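# Transfer 96-well plate from bench spot B1 to nest N1

## Task

Carry the 96-well plate from bench position B1 and seat it in the raised nest N1. It must lie flat within the nest's locating features, turned so that well A1 (at the plate's clipped corner) sits at the nest corner labelled A1. Dropping it a few millimetres onto N1 during release is acceptable, but a drop from much higher is a failure. The plate must stay in place without the robot holding it, so open the gripper and pull the arm away before ending.

## Robot and tools

Robot: one six-joint arm with a two-finger parallel gripper, plus five cameras: cam_head_left, cam_head_right, cam_high, cam_low, cam_wrist (each 672x504). The fingers project sideways from the wrist flange, not straight out of it. With the flange pointing down they are horizontal, and the wrist roll turns them about the vertical. In the gripper's own frame the fingers point along +x and close along y. Well A1 is at the plate's cut corner, which helps you check the plate's orientation.

Scene frame: origin on the tabletop directly under the arm base, +z up, +x forward, +y to the left when facing along +x. The base itself can be slightly tilted. Reported hand position (end_effector_position, metres) is the point midway between the finger pads, roughly 2 cm short of the tips. Orientation is end_effector_quat_wxyz. The reading gets less accurate the farther the arm reaches.

Joint order. Every row you send and every per-joint list in a result uses this order, whatever other text suggests: shoulder, elbow, wrist roll, forearm roll, waist, wrist pitch. A seventh number, for the gripper, follows. Joint ranges in radians: waist -6.283 to 6.283, shoulder -2.304 to 2.304, elbow -4.224 to 0.061, forearm roll -6.283 to 6.283, wrist pitch -2.164 to 2.164, wrist roll -6.283 to 6.283. Actual ends may differ by up to 0.010 rad.

Row format (shared by both motion tools): 7 numbers, each in [-1, 1]. The first six are joint offsets, not absolute angles, scaled so 1.0 equals 2.036 rad. The seventh is an absolute gripper opening: +1 fully open (pad gap 0.150 m), -1 closed (pad gap still 0.071 m, so a plate narrower than that cannot be pinched).

execute_actions(actions): actions is a list of actions; each action is a list of 1 to 15 rows; each step lasts 1/30 s and an action runs 15 steps, repeating its final row if shorter. Offsets in every row of an action are measured from the joint angles when that action began (for the first action, the angles in the last reported result), never from the preceding row. An empty list just fetches state and images. An action asking a joint to exceed its range by more than 0.010 rad is rejected; a malformed action, or a first action that fails this check, rejects the whole call with no motion. A joint pushed toward a real end stops there, and the result may print "joint sent to its limit" (absence of that line proves nothing).

move(target, speed, blocking): target is one row; its offsets are from the "Joint positions" in the most recent result showing them, not from where the arm is at move start; the gripper number is applied immediately. All joints travel proportionally, so the hand follows a curve, not a straight line. speed (rad/s, 0.01 to 2, default 0.5) caps the joint with the largest travel; paths last between 0.5 and 10 s and are cut off at 10 s. Moves do not avoid obstacles; faster contact and aiming deeper past a contact both push harder. blocking=false returns after 0.5 s while motion continues; until a result shows the move finished, use wait or stop before any new execute_actions or move. The extra "move:" line reports the ending (done, off_target, moving, held, fault), limits=held or limits=none (whether a safety check blocked steps; after such blocking the arm may speed up sharply), and the joint farthest from target.

wait(seconds): 0 to 10; the arm keeps its last command and a running move continues; returns early when the move ends. stop(): brakes a running move, needing some distance, more at speed; fingers keep going. zoom_image(camera, region): region [x0, y0, x1, y1] in pixels of that camera's latest image, origin top-left, at most 504 by 504. finished_scene(scene): ends the current scene (give its number) permanently and reports success; only call once the plate rests correctly and the gripper is open and clear.

Result lines: Joint positions and Joint velocities (rad, rad/s) in the joint order, then finger pad gap (m). Joint targets shows what the joints are currently being driven toward; these can drift without new commands, and an unfinished motion may need re-commanding. grip_measured is the opening on the command scale, possibly offset by about 0.025. Joint torques are total drive output with per-joint offset, scale and noise, nonzero even in free air. "joint command not followed" means the clearance check altered targets (mounts and posts count as arm).

Motion limits: joint targets move at most 3.14 rad/s, each step stays within 0.623 rad of the measured angle, and targets are scaled back if they would put the hand over 70 mm from its measured spot. Large changes therefore take several actions.

Gripping: to keep a grip, command an opening at least about 0.04 below grip_measured. Pads give roughly 20 N each; slamming shut can overshoot and even spring open. Load limits (N m): waist 55.2, shoulder 55.2, elbow 46, forearm roll 24.8, wrist pitch 17.4, wrist roll 17.4, including held weight. Reaching one triggers a torque fault: the arm backs off, pauses 10 s and drops the rest of the call. Prolonged holding heats motors; MOTOR HOT appears from 65 °C and at 80 °C an OVER-TEMPERATURE FAULT brakes the arm.

Avoid: letting the plate slip or fall, lowering it from high above N1, ramming the nest or bench, pressing hard, and knocking anything off the table, which ends the scene. Loose objects may get nudged occasionally by outside pushes.

Each tool is called after ">>>" as name(argument=value, ...) on one line, values as JSON.

## Session

>>> execute_actions(actions=[])

Scene clock: 0.00 s.
end_effector_position=(+0.6098, -0.1163, +0.2797) grip_measured=+1.00 end_effector_quat_wxyz=(+0.638, -0.466, +0.563, +0.242) end_effector_velocity=(-0.000, +0.000, +0.000) end_effector_angular_velocity=(-0.001, -0.000, -0.000)
Joint names: [shoulder, elbow, wrist roll, forearm roll, waist, wrist pitch]
Joint positions: [-0.545 -1.116 -0.353 -1.057 -0.494 -1.103  0.15 ]
Joint velocities: [ 0.     0.     0.    -0.    -0.    -0.001  0.   ]
Joint torques (N m, as the arm reports them, + toward a larger angle): no reading
Joint targets: [-0.545 -1.116 -0.353 -1.057 -0.494 -1.103]

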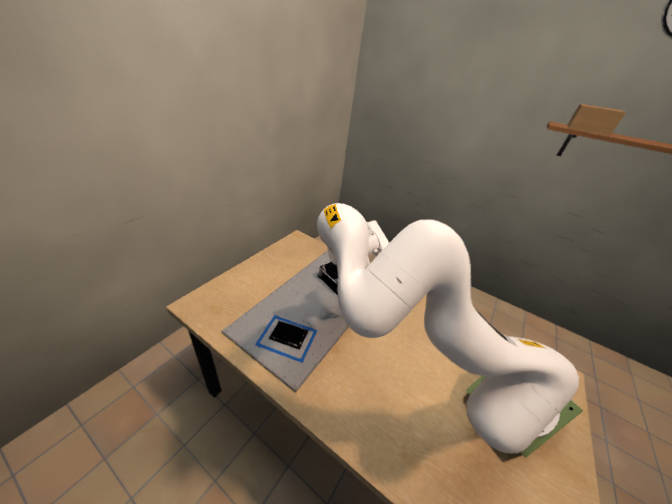

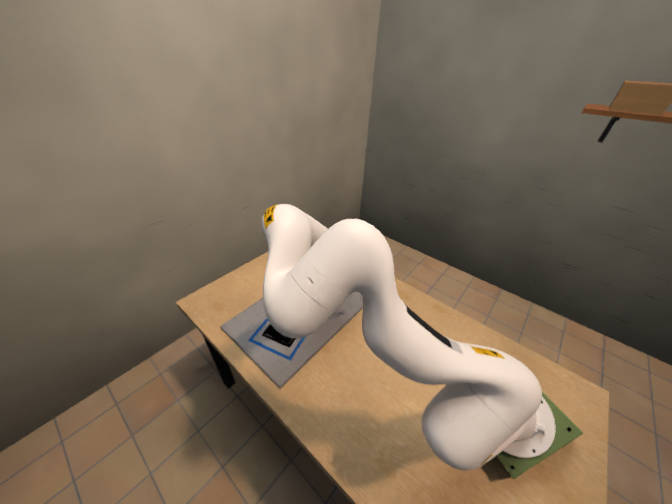

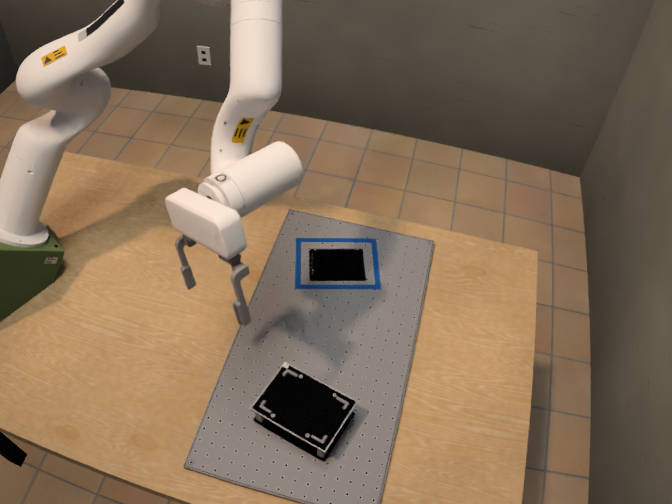

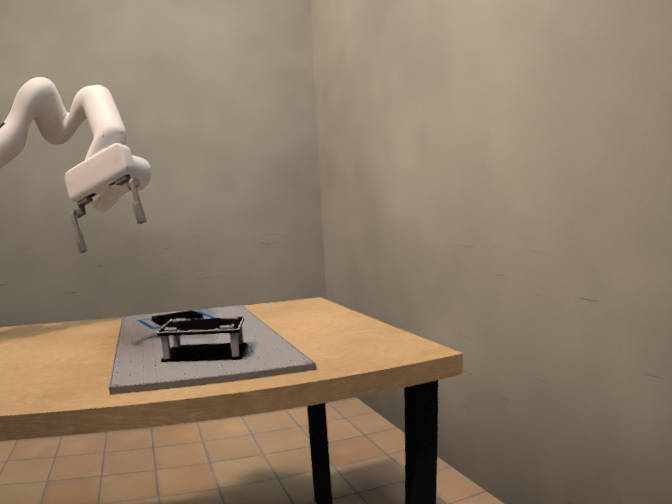

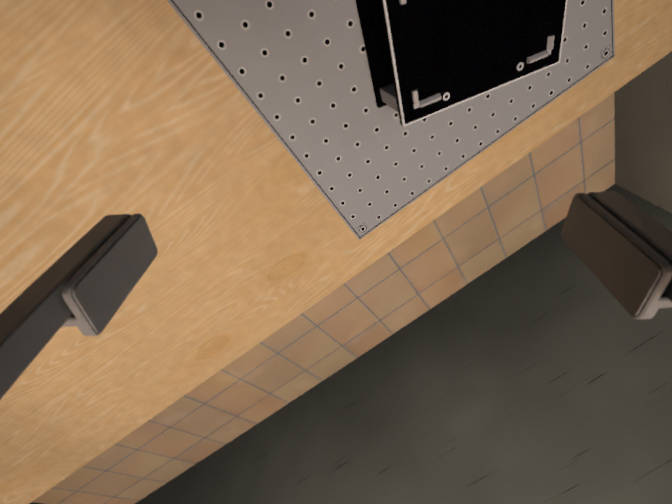

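>>> zoom_image(camera="cam_high", region=[180, 200, 460, 504])

>>> zoom_image(camera="cam_high", region=[280, 225, 400, 305])

>>> zoom_image(camera="cam_low", region=[100, 290, 330, 400])

Region (180, 200, 460, 504) of cam_high's 672x504 image, scaled by 1.658, with more detail than that image has; it fills the left 464 columns of this view, and the rest is white.

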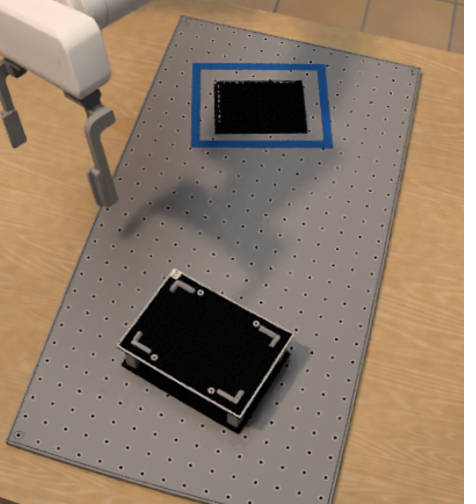

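Region (280, 225, 400, 305) of cam_high's 672x504 image, scaled by 4.200, with more detail than that image has.

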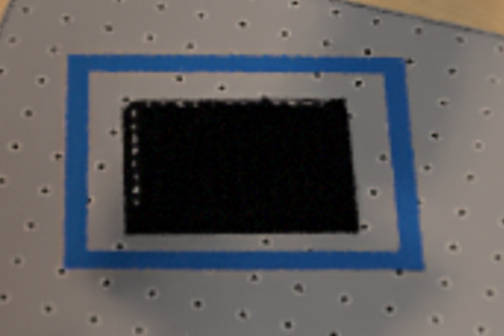

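Region (100, 290, 330, 400) of cam_low's 672x504 image, scaled by 2.191, with more detail than that image has; it fills the top 241 rows of this view, and the rest is white.

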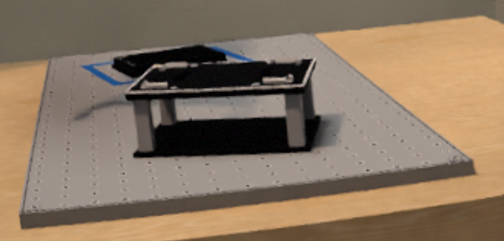

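>>> zoom_image(camera="cam_high", region=[150, 130, 320, 340])

>>> zoom_image(camera="cam_low", region=[40, 120, 190, 270])

>>> zoom_image(camera="cam_high", region=[240, 350, 380, 470])

Region (150, 130, 320, 340) of cam_high's 672x504 image, scaled by 2.400, with more detail than that image has; it fills the left 408 columns of this view, and the rest is white.

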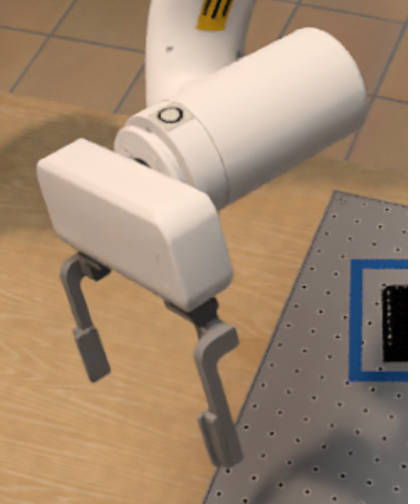

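Region (40, 120, 190, 270) of cam_low's 672x504 image, scaled by 3.360, with more detail than that image has.

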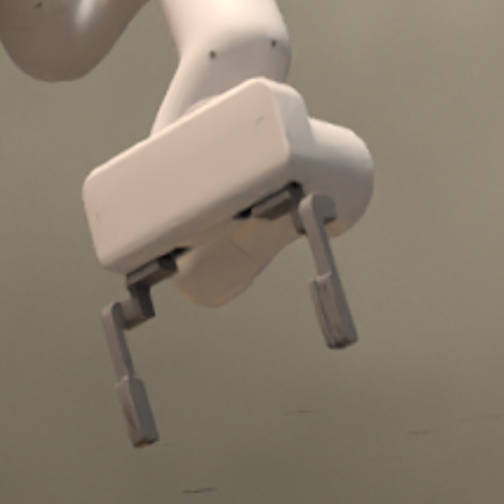

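Region (240, 350, 380, 470) of cam_high's 672x504 image, scaled by 3.600, with more detail than that image has; it fills the top 432 rows of this view, and the rest is white.

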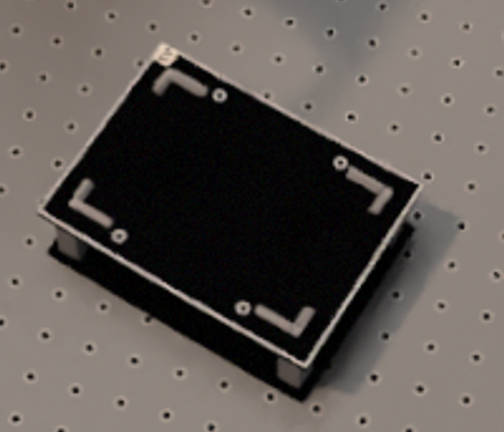

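>>> move(target=[0.1322,0.2585,0.8292,-0.2778,0.1056,0.8810,1], speed=1.0)

Scene clock: 80.13 s.
end_effector_position=(+0.6214, +0.1778, +0.1995) grip_measured=+1.00 end_effector_quat_wxyz=(+0.992, -0.001, +0.001, +0.123) end_effector_velocity=(-0.001, +0.000, -0.000) end_effector_angular_velocity=(+0.003, +0.002, -0.002)
Joint names: [shoulder, elbow, wrist roll, forearm roll, waist, wrist pitch]
Joint positions: [-0.276 -0.59   1.334 -1.622 -0.279  0.69   0.15 ]
Joint velocities: [-0.     0.001  0.002 -0.001  0.     0.002  0.   ]
Joint torques (N m, as the arm reports them, + toward a larger angle): [ 20.17  -4.66  -0.46  -2.39 -20.29  -0.16]
Joint targets: [-0.276 -0.590 1.335 -1.622 -0.279 0.690]
move: done; limits=none; farthest joint: the shoulder, 0.001 radians from its target (0.270 radians at the start)

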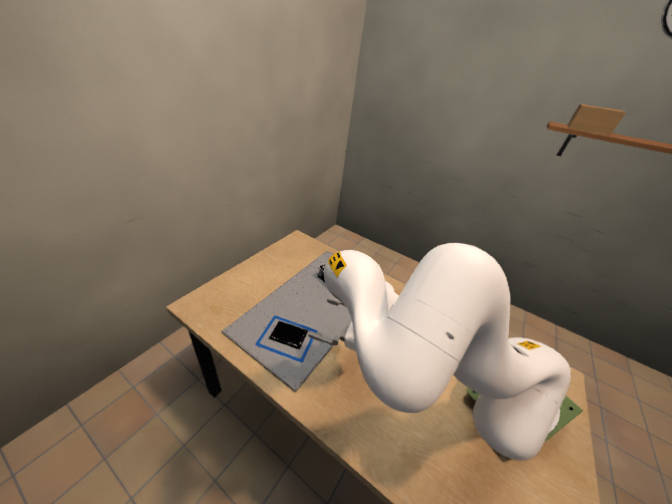

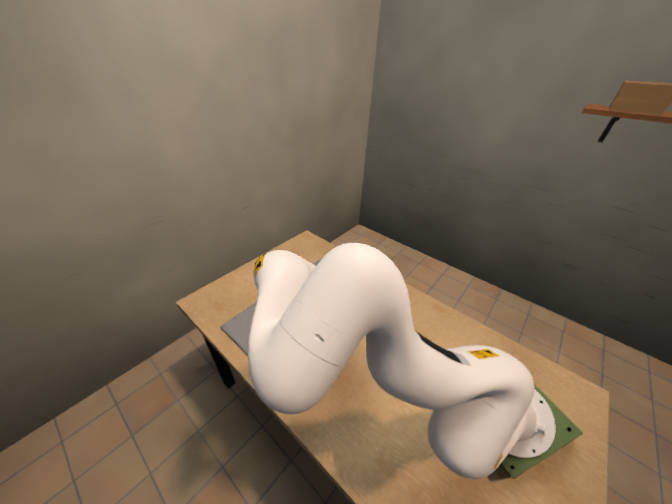

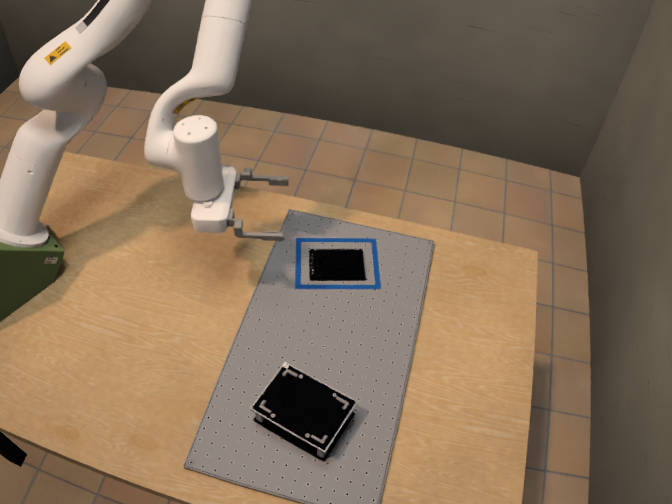

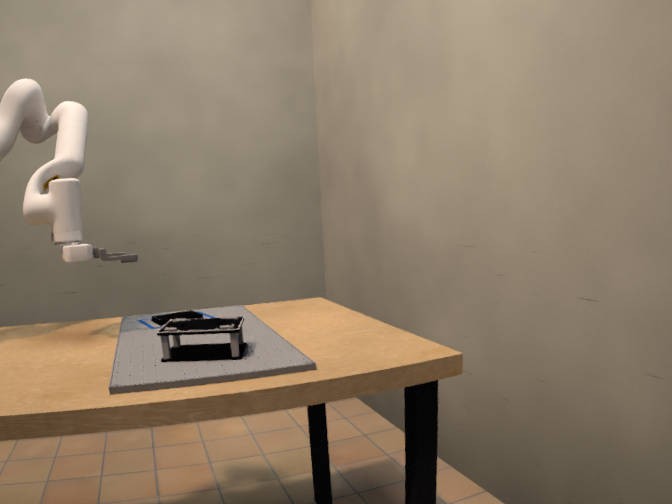

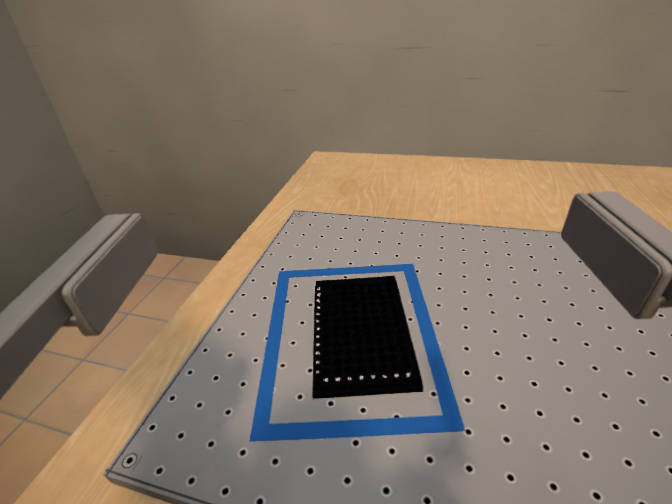

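>>> zoom_image(camera="cam_low", region=[50, 220, 150, 290])

>>> zoom_image(camera="cam_wrist", region=[230, 250, 490, 460])

Region (50, 220, 150, 290) of cam_low's 672x504 image, scaled by 5.040, with more detail than that image has; it fills the top 353 rows of this view, and the rest is white.

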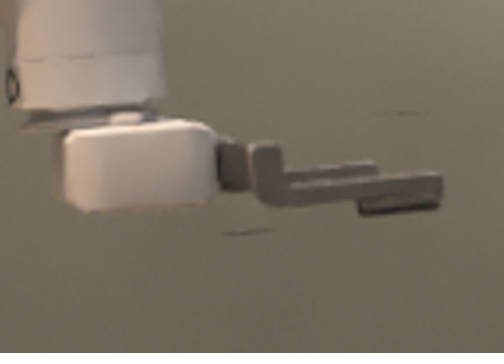

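Region (230, 250, 490, 460) of cam_wrist's 672x504 image, scaled by 1.938, with more detail than that image has; it fills the top 407 rows of this view, and the rest is white.

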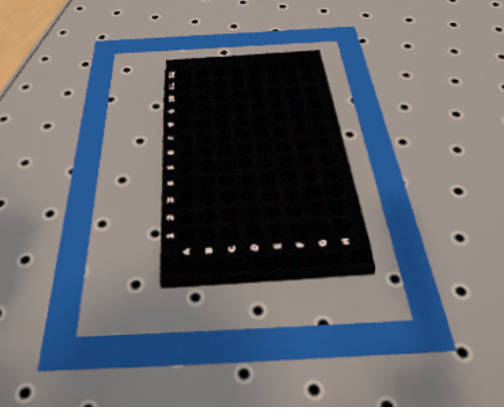

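>>> zoom_image(camera="cam_wrist", region=[0, 190, 210, 400])

>>> zoom_image(camera="cam_wrist", region=[504, 170, 672, 338])

Region (0, 190, 210, 400) of cam_wrist's 672x504 image, scaled by 2.400, with more detail than that image has.

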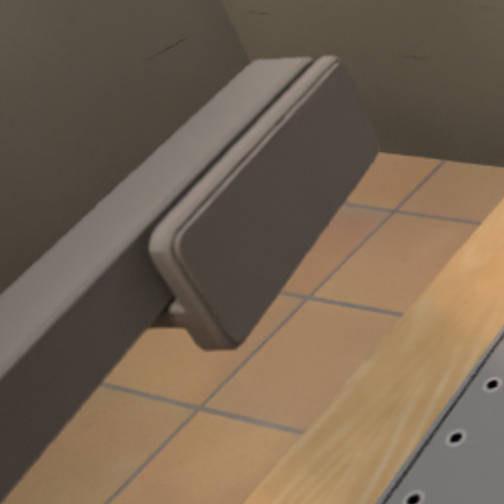

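Region (504, 170, 672, 338) of cam_wrist's 672x504 image, scaled by 3.000, with more detail than that image has.

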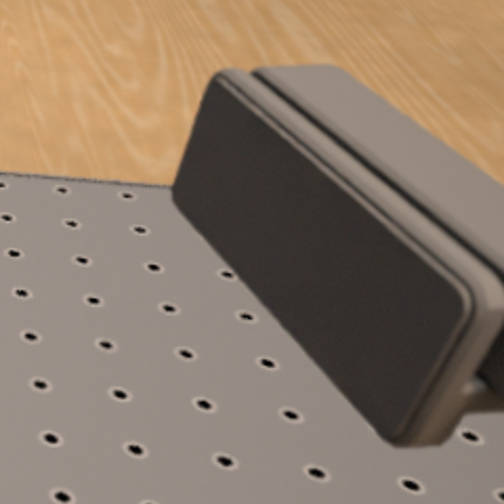

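>>> move(target=[-0.1997,-0.2345,0.0461,0.0544,0.1060,-0.0361,0.0], speed=0.5)

Scene clock: 132.43 s.
end_effector_position=(+0.7541, +0.2054, +0.0549) grip_measured=+0.00 end_effector_quat_wxyz=(+0.991, -0.001, +0.001, +0.134) end_effector_velocity=(+0.000, +0.000, -0.001) end_effector_angular_velocity=(-0.000, +0.000, +0.000)
Joint names: [shoulder, elbow, wrist roll, forearm roll, waist, wrist pitch]
Joint positions: [-0.683 -1.067  1.428 -1.511 -0.063  0.617  0.11 ]
Joint velocities: [-0.002 -0.003  0.001  0.001  0.001 -0.001  0.   ]
Joint torques (N m, as the arm reports them, + toward a larger angle): [ 32.65  -3.75  -0.47  -2.54 -30.62  -0.11]
Joint targets: [-0.683 -1.067 1.428 -1.511 -0.063 0.617]
move: done; limits=none; farthest joint: the waist, 0.000 radians from its target (0.216 radians at the start)

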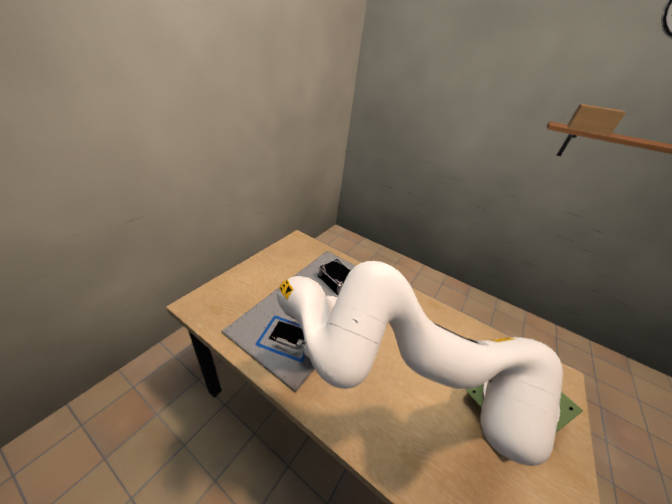

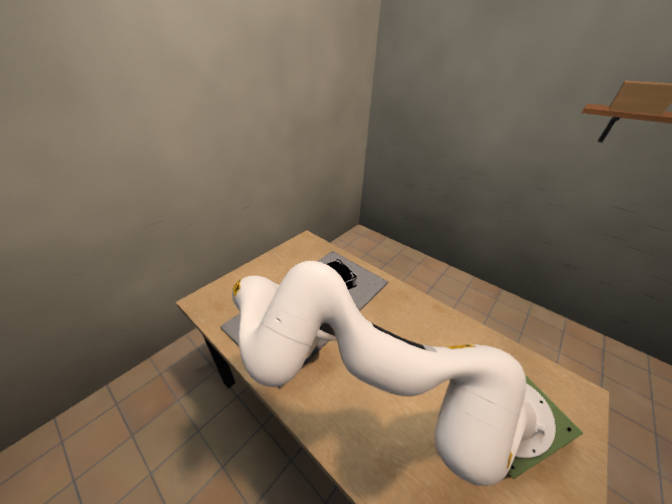

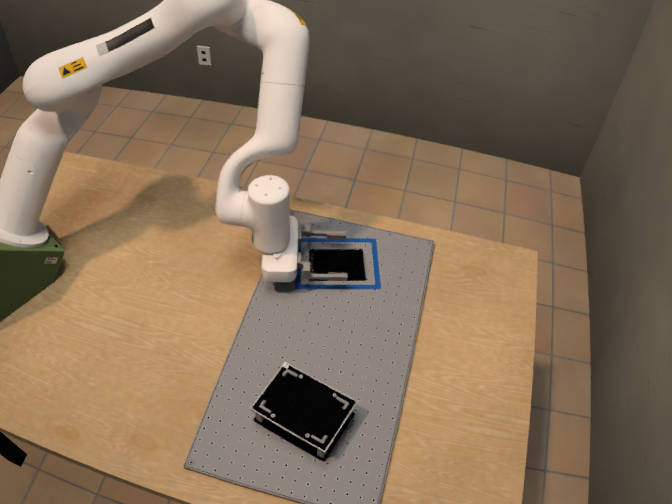

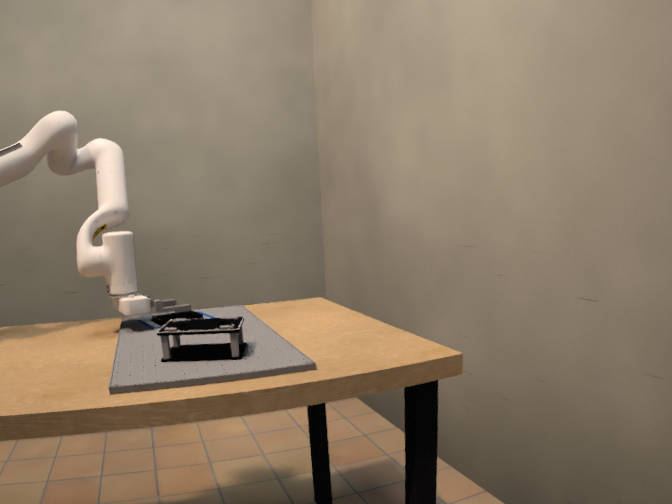

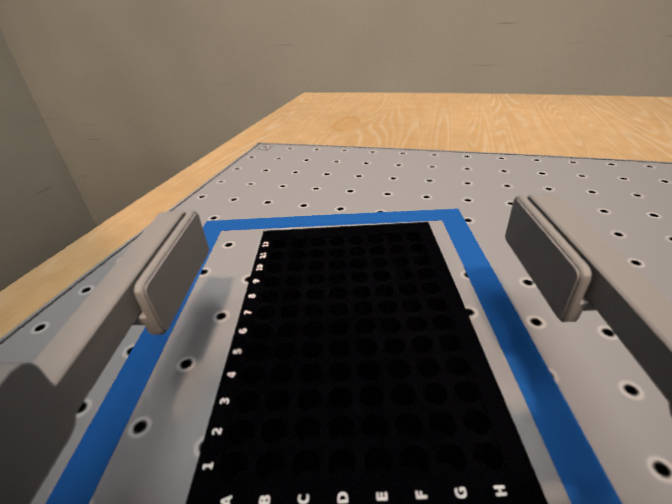

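>>> move(target=[-0.0232,-0.0143,-0.0163,0.0285,0.0162,-0.0052,0.0], speed=0.1)

>>> zoom_image(camera="cam_low", region=[105, 280, 225, 345])

>>> zoom_image(camera="cam_high", region=[250, 210, 390, 310])

Scene clock: 150.03 s.
end_effector_position=(+0.7530, +0.2092, +0.0291) grip_measured=+0.00 end_effector_quat_wxyz=(+0.991, -0.001, +0.001, +0.134) end_effector_velocity=(-0.000, -0.000, -0.001) end_effector_angular_velocity=(+0.000, +0.001, -0.000)
Joint names: [shoulder, elbow, wrist roll, forearm roll, waist, wrist pitch]
Joint positions: [-0.73  -1.096  1.395 -1.453 -0.03   0.606  0.11 ]
Joint velocities: [-0.002 -0.001 -0.001  0.002  0.001  0.    -0.   ]
Joint torques (N m, as the arm reports them, + toward a larger angle): [ 34.18  -4.68  -0.51  -2.6  -28.46  -0.12]
Joint targets: [-0.730 -1.096 1.395 -1.453 -0.030 0.606]
move: done; limits=none; farthest joint: the shoulder, 0.001 radians from its target (0.047 radians at the start)

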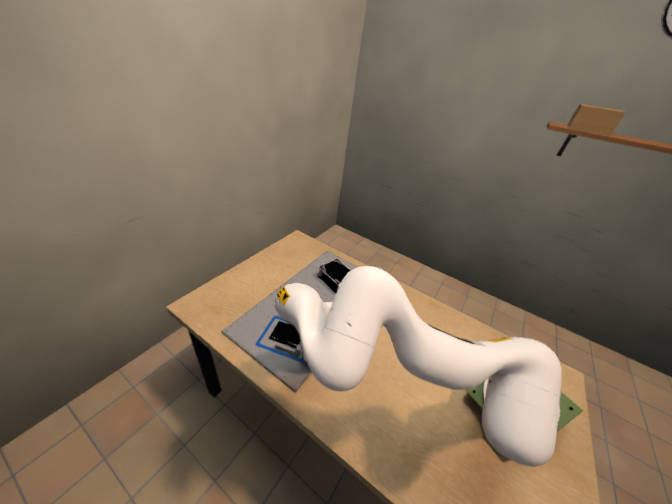

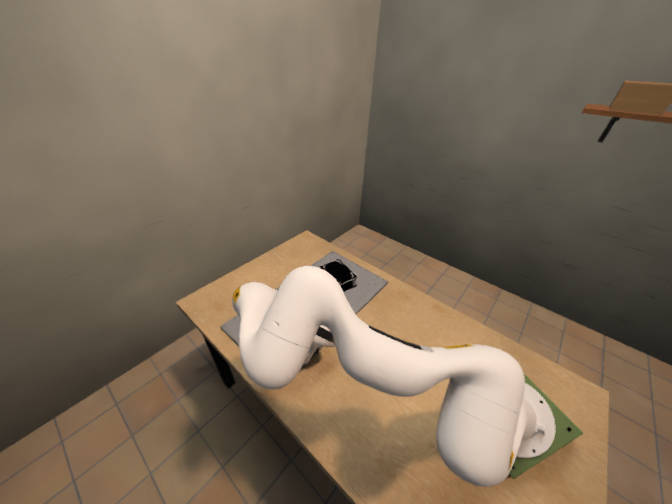

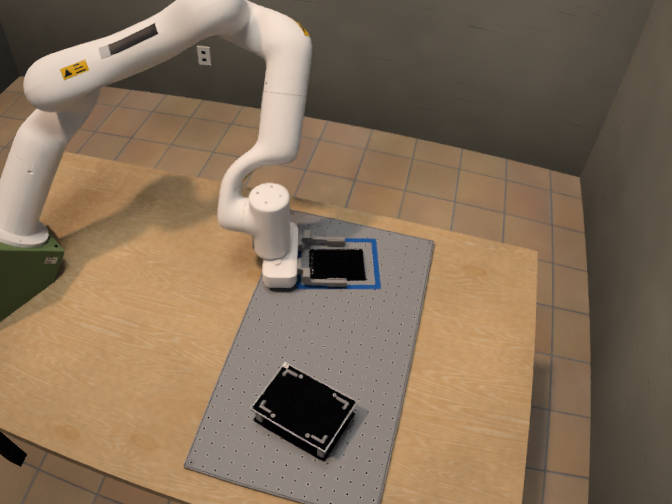

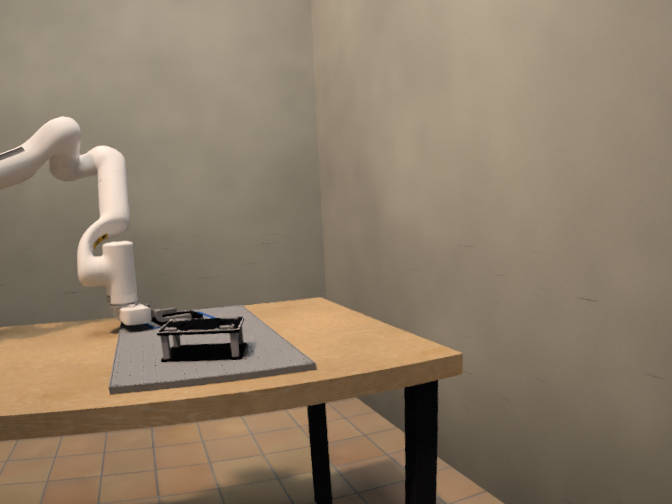

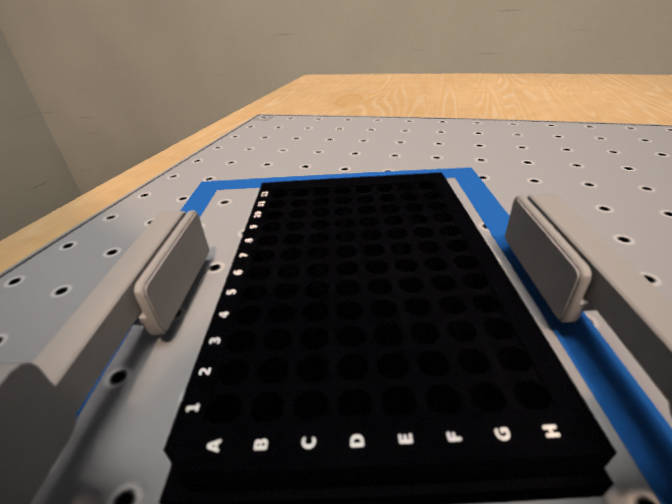

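Region (105, 280, 225, 345) of cam_low's 672x504 image, scaled by 4.200, with more detail than that image has; it fills the top 273 rows of this view, and the rest is white.

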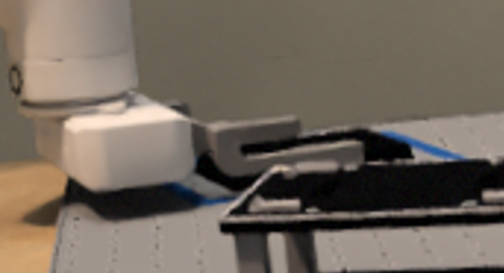

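Region (250, 210, 390, 310) of cam_high's 672x504 image, scaled by 3.600, with more detail than that image has; it fills the top 360 rows of this view, and the rest is white.

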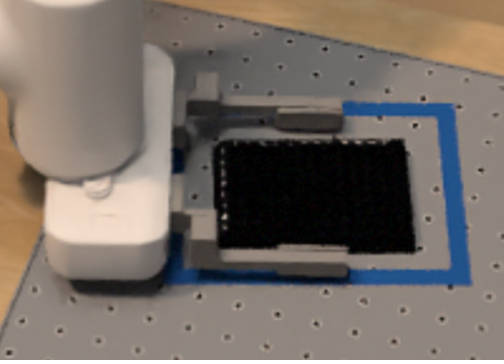

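>>> execute_actions(actions=[[[-0.0007,-0.0005,-0.0003,0.0004,0,0,-0.05],[-0.0014,-0.001,-0.0006,0.0007,0.0001,0,-0.1],[-0.0021,-0.0014,-0.0008,0.0011,0.0002,0,-0.15],[-0.0028,-0.0019,-0.0011,0.0014,0.0002,0,-0.2],[-0.0028,-0.0019,-0.0011,0.0014,0.0002,0,-0.25],[-0.0028,-0.0019,-0.0011,0.0014,0.0002,0,-0.3],[-0.0028,-0.0019,-0.0011,0.0014,0.0002,0,-0.35],[-0.0028,-0.0019,-0.0011,0.0014,0.0002,0,-0.4],[-0.0028,-0.0019,-0.0011,0.0014,0.0002,0,-0.44],[-0.0028,-0.0019,-0.0011,0.0014,0.0002,0,-0.48],[-0.0028,-0.0019,-0.0011,0.0014,0.0002,0,-0.51],[-0.0028,-0.0019,-0.0011,0.0014,0.0002,0,-0.53],[-0.0028,-0.0019,-0.0011,0.0014,0.0002,0,-0.55],[-0.0028,-0.0019,-0.0011,0.0014,0.0002,0,-0.57],[-0.0028,-0.0019,-0.0011,0.0014,0.0002,0,-0.59]],[[0,0,0,0,0,0,-0.605],[0,0,0,0,0,0,-0.62],[0,0,0,0,0,0,-0.635],[0,0,0,0,0,0,-0.65],[0,0,0,0,0,0,-0.665],[0,0,0,0,0,0,-0.68],[0,0,0,0,0,0,-0.695],[0,0,0,0,0,0,-0.71],[0,0,0,0,0,0,-0.725],[0,0,0,0,0,0,-0.74],[0,0,0,0,0,0,-0.755],[0,0,0,0,0,0,-0.77],[0,0,0,0,0,0,-0.785],[0,0,0,0,0,0,-0.8]]])

Scene clock: 162.33 s.
end_effector_position=(+0.7533, +0.2080, +0.0271) grip_measured=-0.62 end_effector_quat_wxyz=(+0.991, -0.001, +0.001, +0.133) end_effector_velocity=(+0.000, +0.000, +0.000) end_effector_angular_velocity=(+0.001, -0.000, +0.000)
Joint names: [shoulder, elbow, wrist roll, forearm roll, waist, wrist pitch]
Joint positions: [-0.735 -1.1    1.393 -1.451 -0.03   0.606  0.086]
Joint velocities: [ 0.  0.  0. -0.  0.  0. -0.]
Joint torques (N m, as the arm reports them, + toward a larger angle): [ 32.48  -3.41  -0.58  -2.74 -30.35  -0.16]
Joint targets: [-0.735 -1.100 1.393 -1.451 -0.030 0.606]

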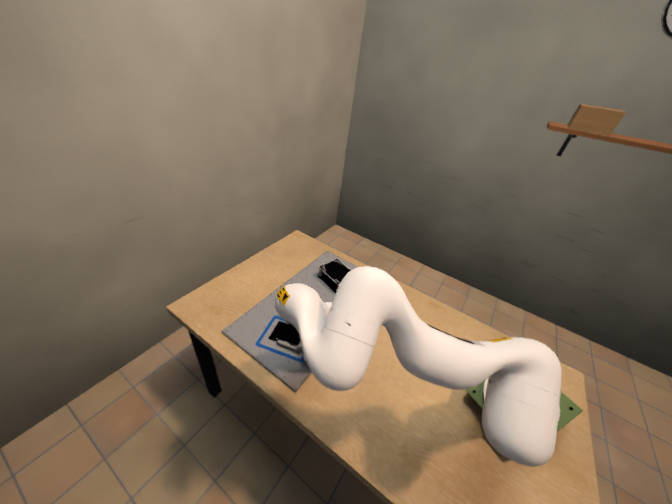

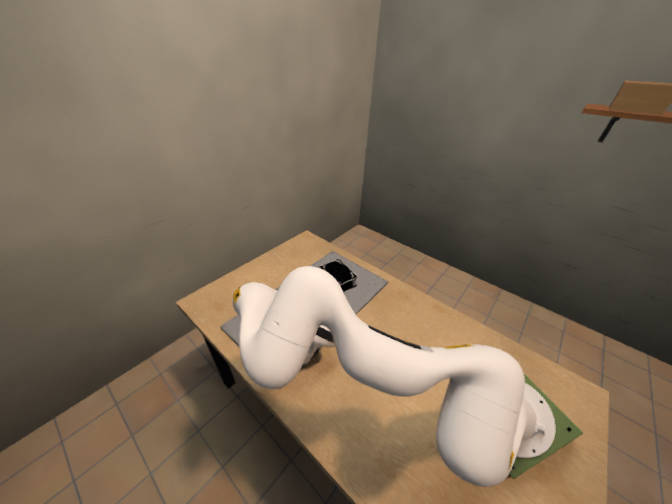

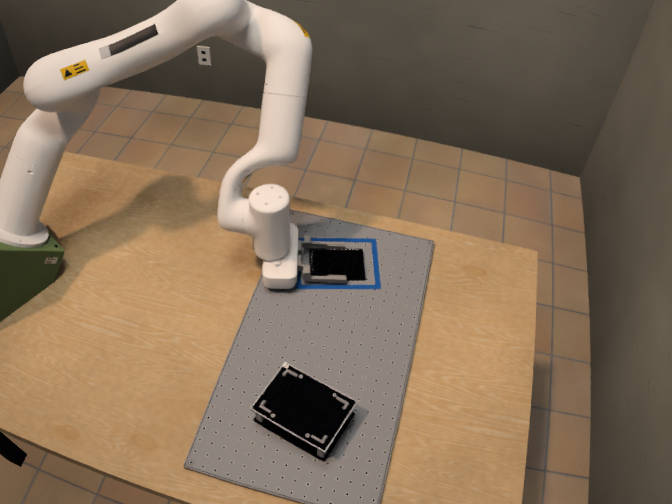

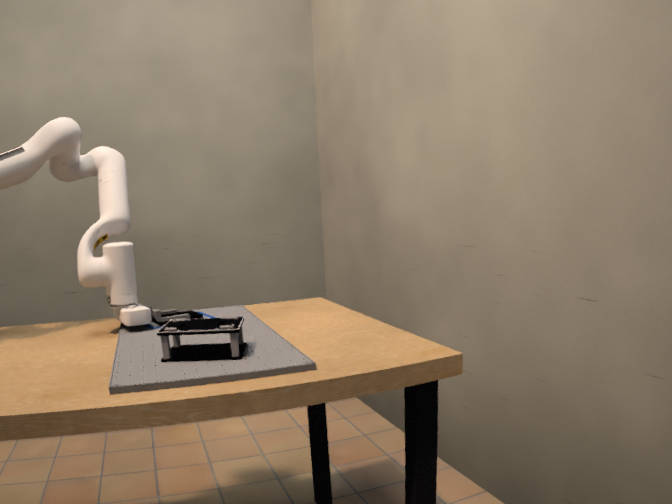

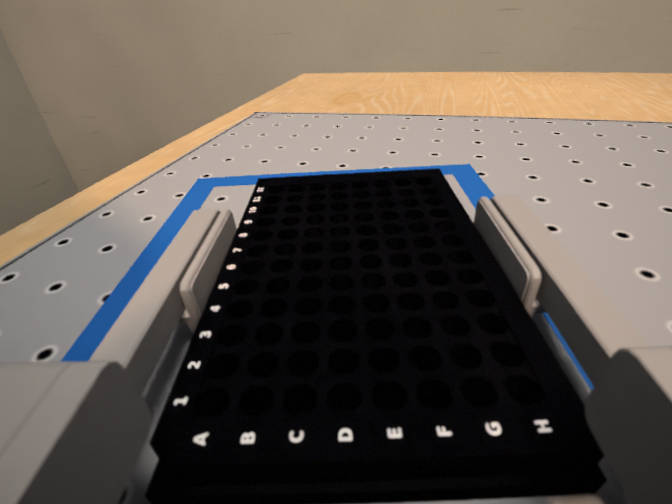

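>>> zoom_image(camera="cam_wrist", region=[440, 180, 672, 504])

>>> zoom_image(camera="cam_wrist", region=[80, 180, 300, 504])

>>> zoom_image(camera="cam_high", region=[290, 230, 380, 295])

Region (440, 180, 672, 504) of cam_wrist's 672x504 image, scaled by 1.556, with more detail than that image has; it fills the left 361 columns of this view, and the rest is white.

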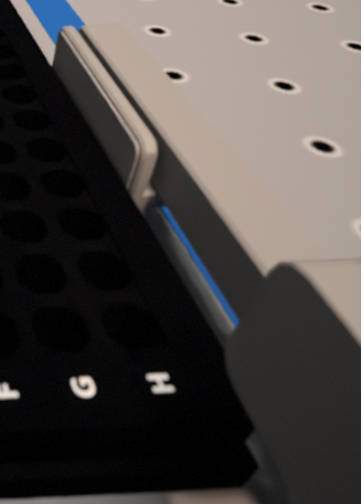

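Region (80, 180, 300, 504) of cam_wrist's 672x504 image, scaled by 1.556, with more detail than that image has; it fills the left 342 columns of this view, and the rest is white.

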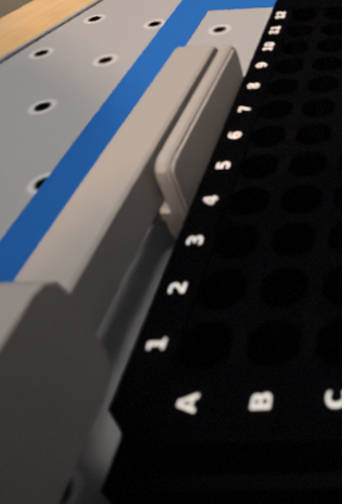

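Region (290, 230, 380, 295) of cam_high's 672x504 image, scaled by 5.600, with more detail than that image has.

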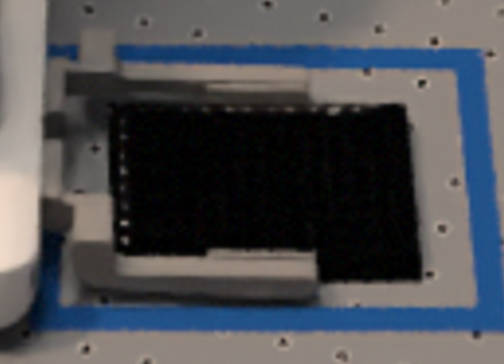

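>>> zoom_image(camera="cam_wrist", region=[540, 400, 640, 504])

>>> zoom_image(camera="cam_wrist", region=[110, 400, 210, 504])

>>> zoom_image(camera="cam_low", region=[140, 300, 220, 335])

Region (540, 400, 640, 504) of cam_wrist's 672x504 image, scaled by 4.846, with more detail than that image has; it fills the left 485 columns of this view, and the rest is white.

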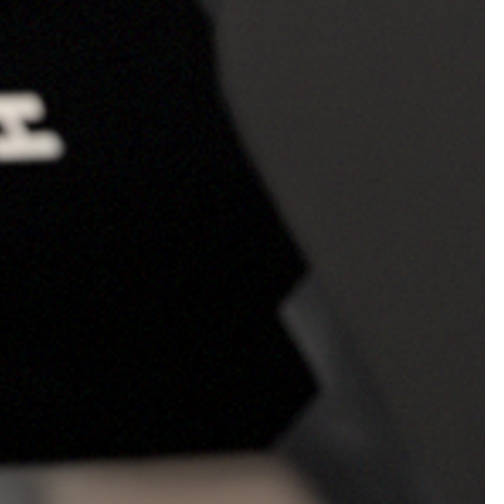

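Region (110, 400, 210, 504) of cam_wrist's 672x504 image, scaled by 4.846, with more detail than that image has; it fills the left 485 columns of this view, and the rest is white.

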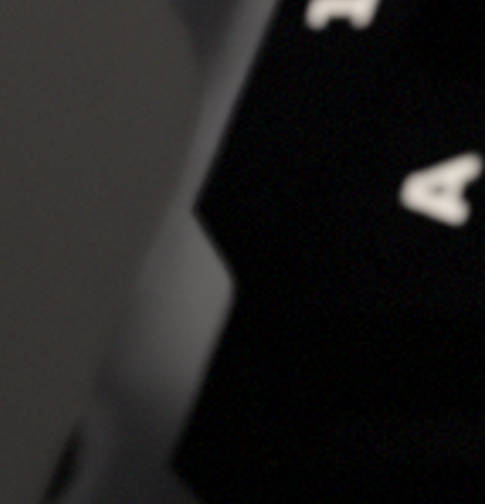

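Region (140, 300, 220, 335) of cam_low's 672x504 image, scaled by 6.300, with more detail than that image has; it fills the top 220 rows of this view, and the rest is white.

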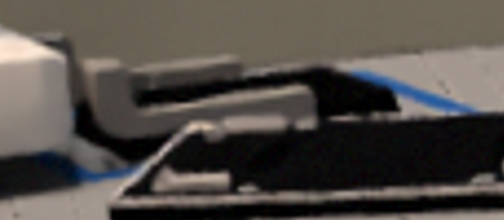

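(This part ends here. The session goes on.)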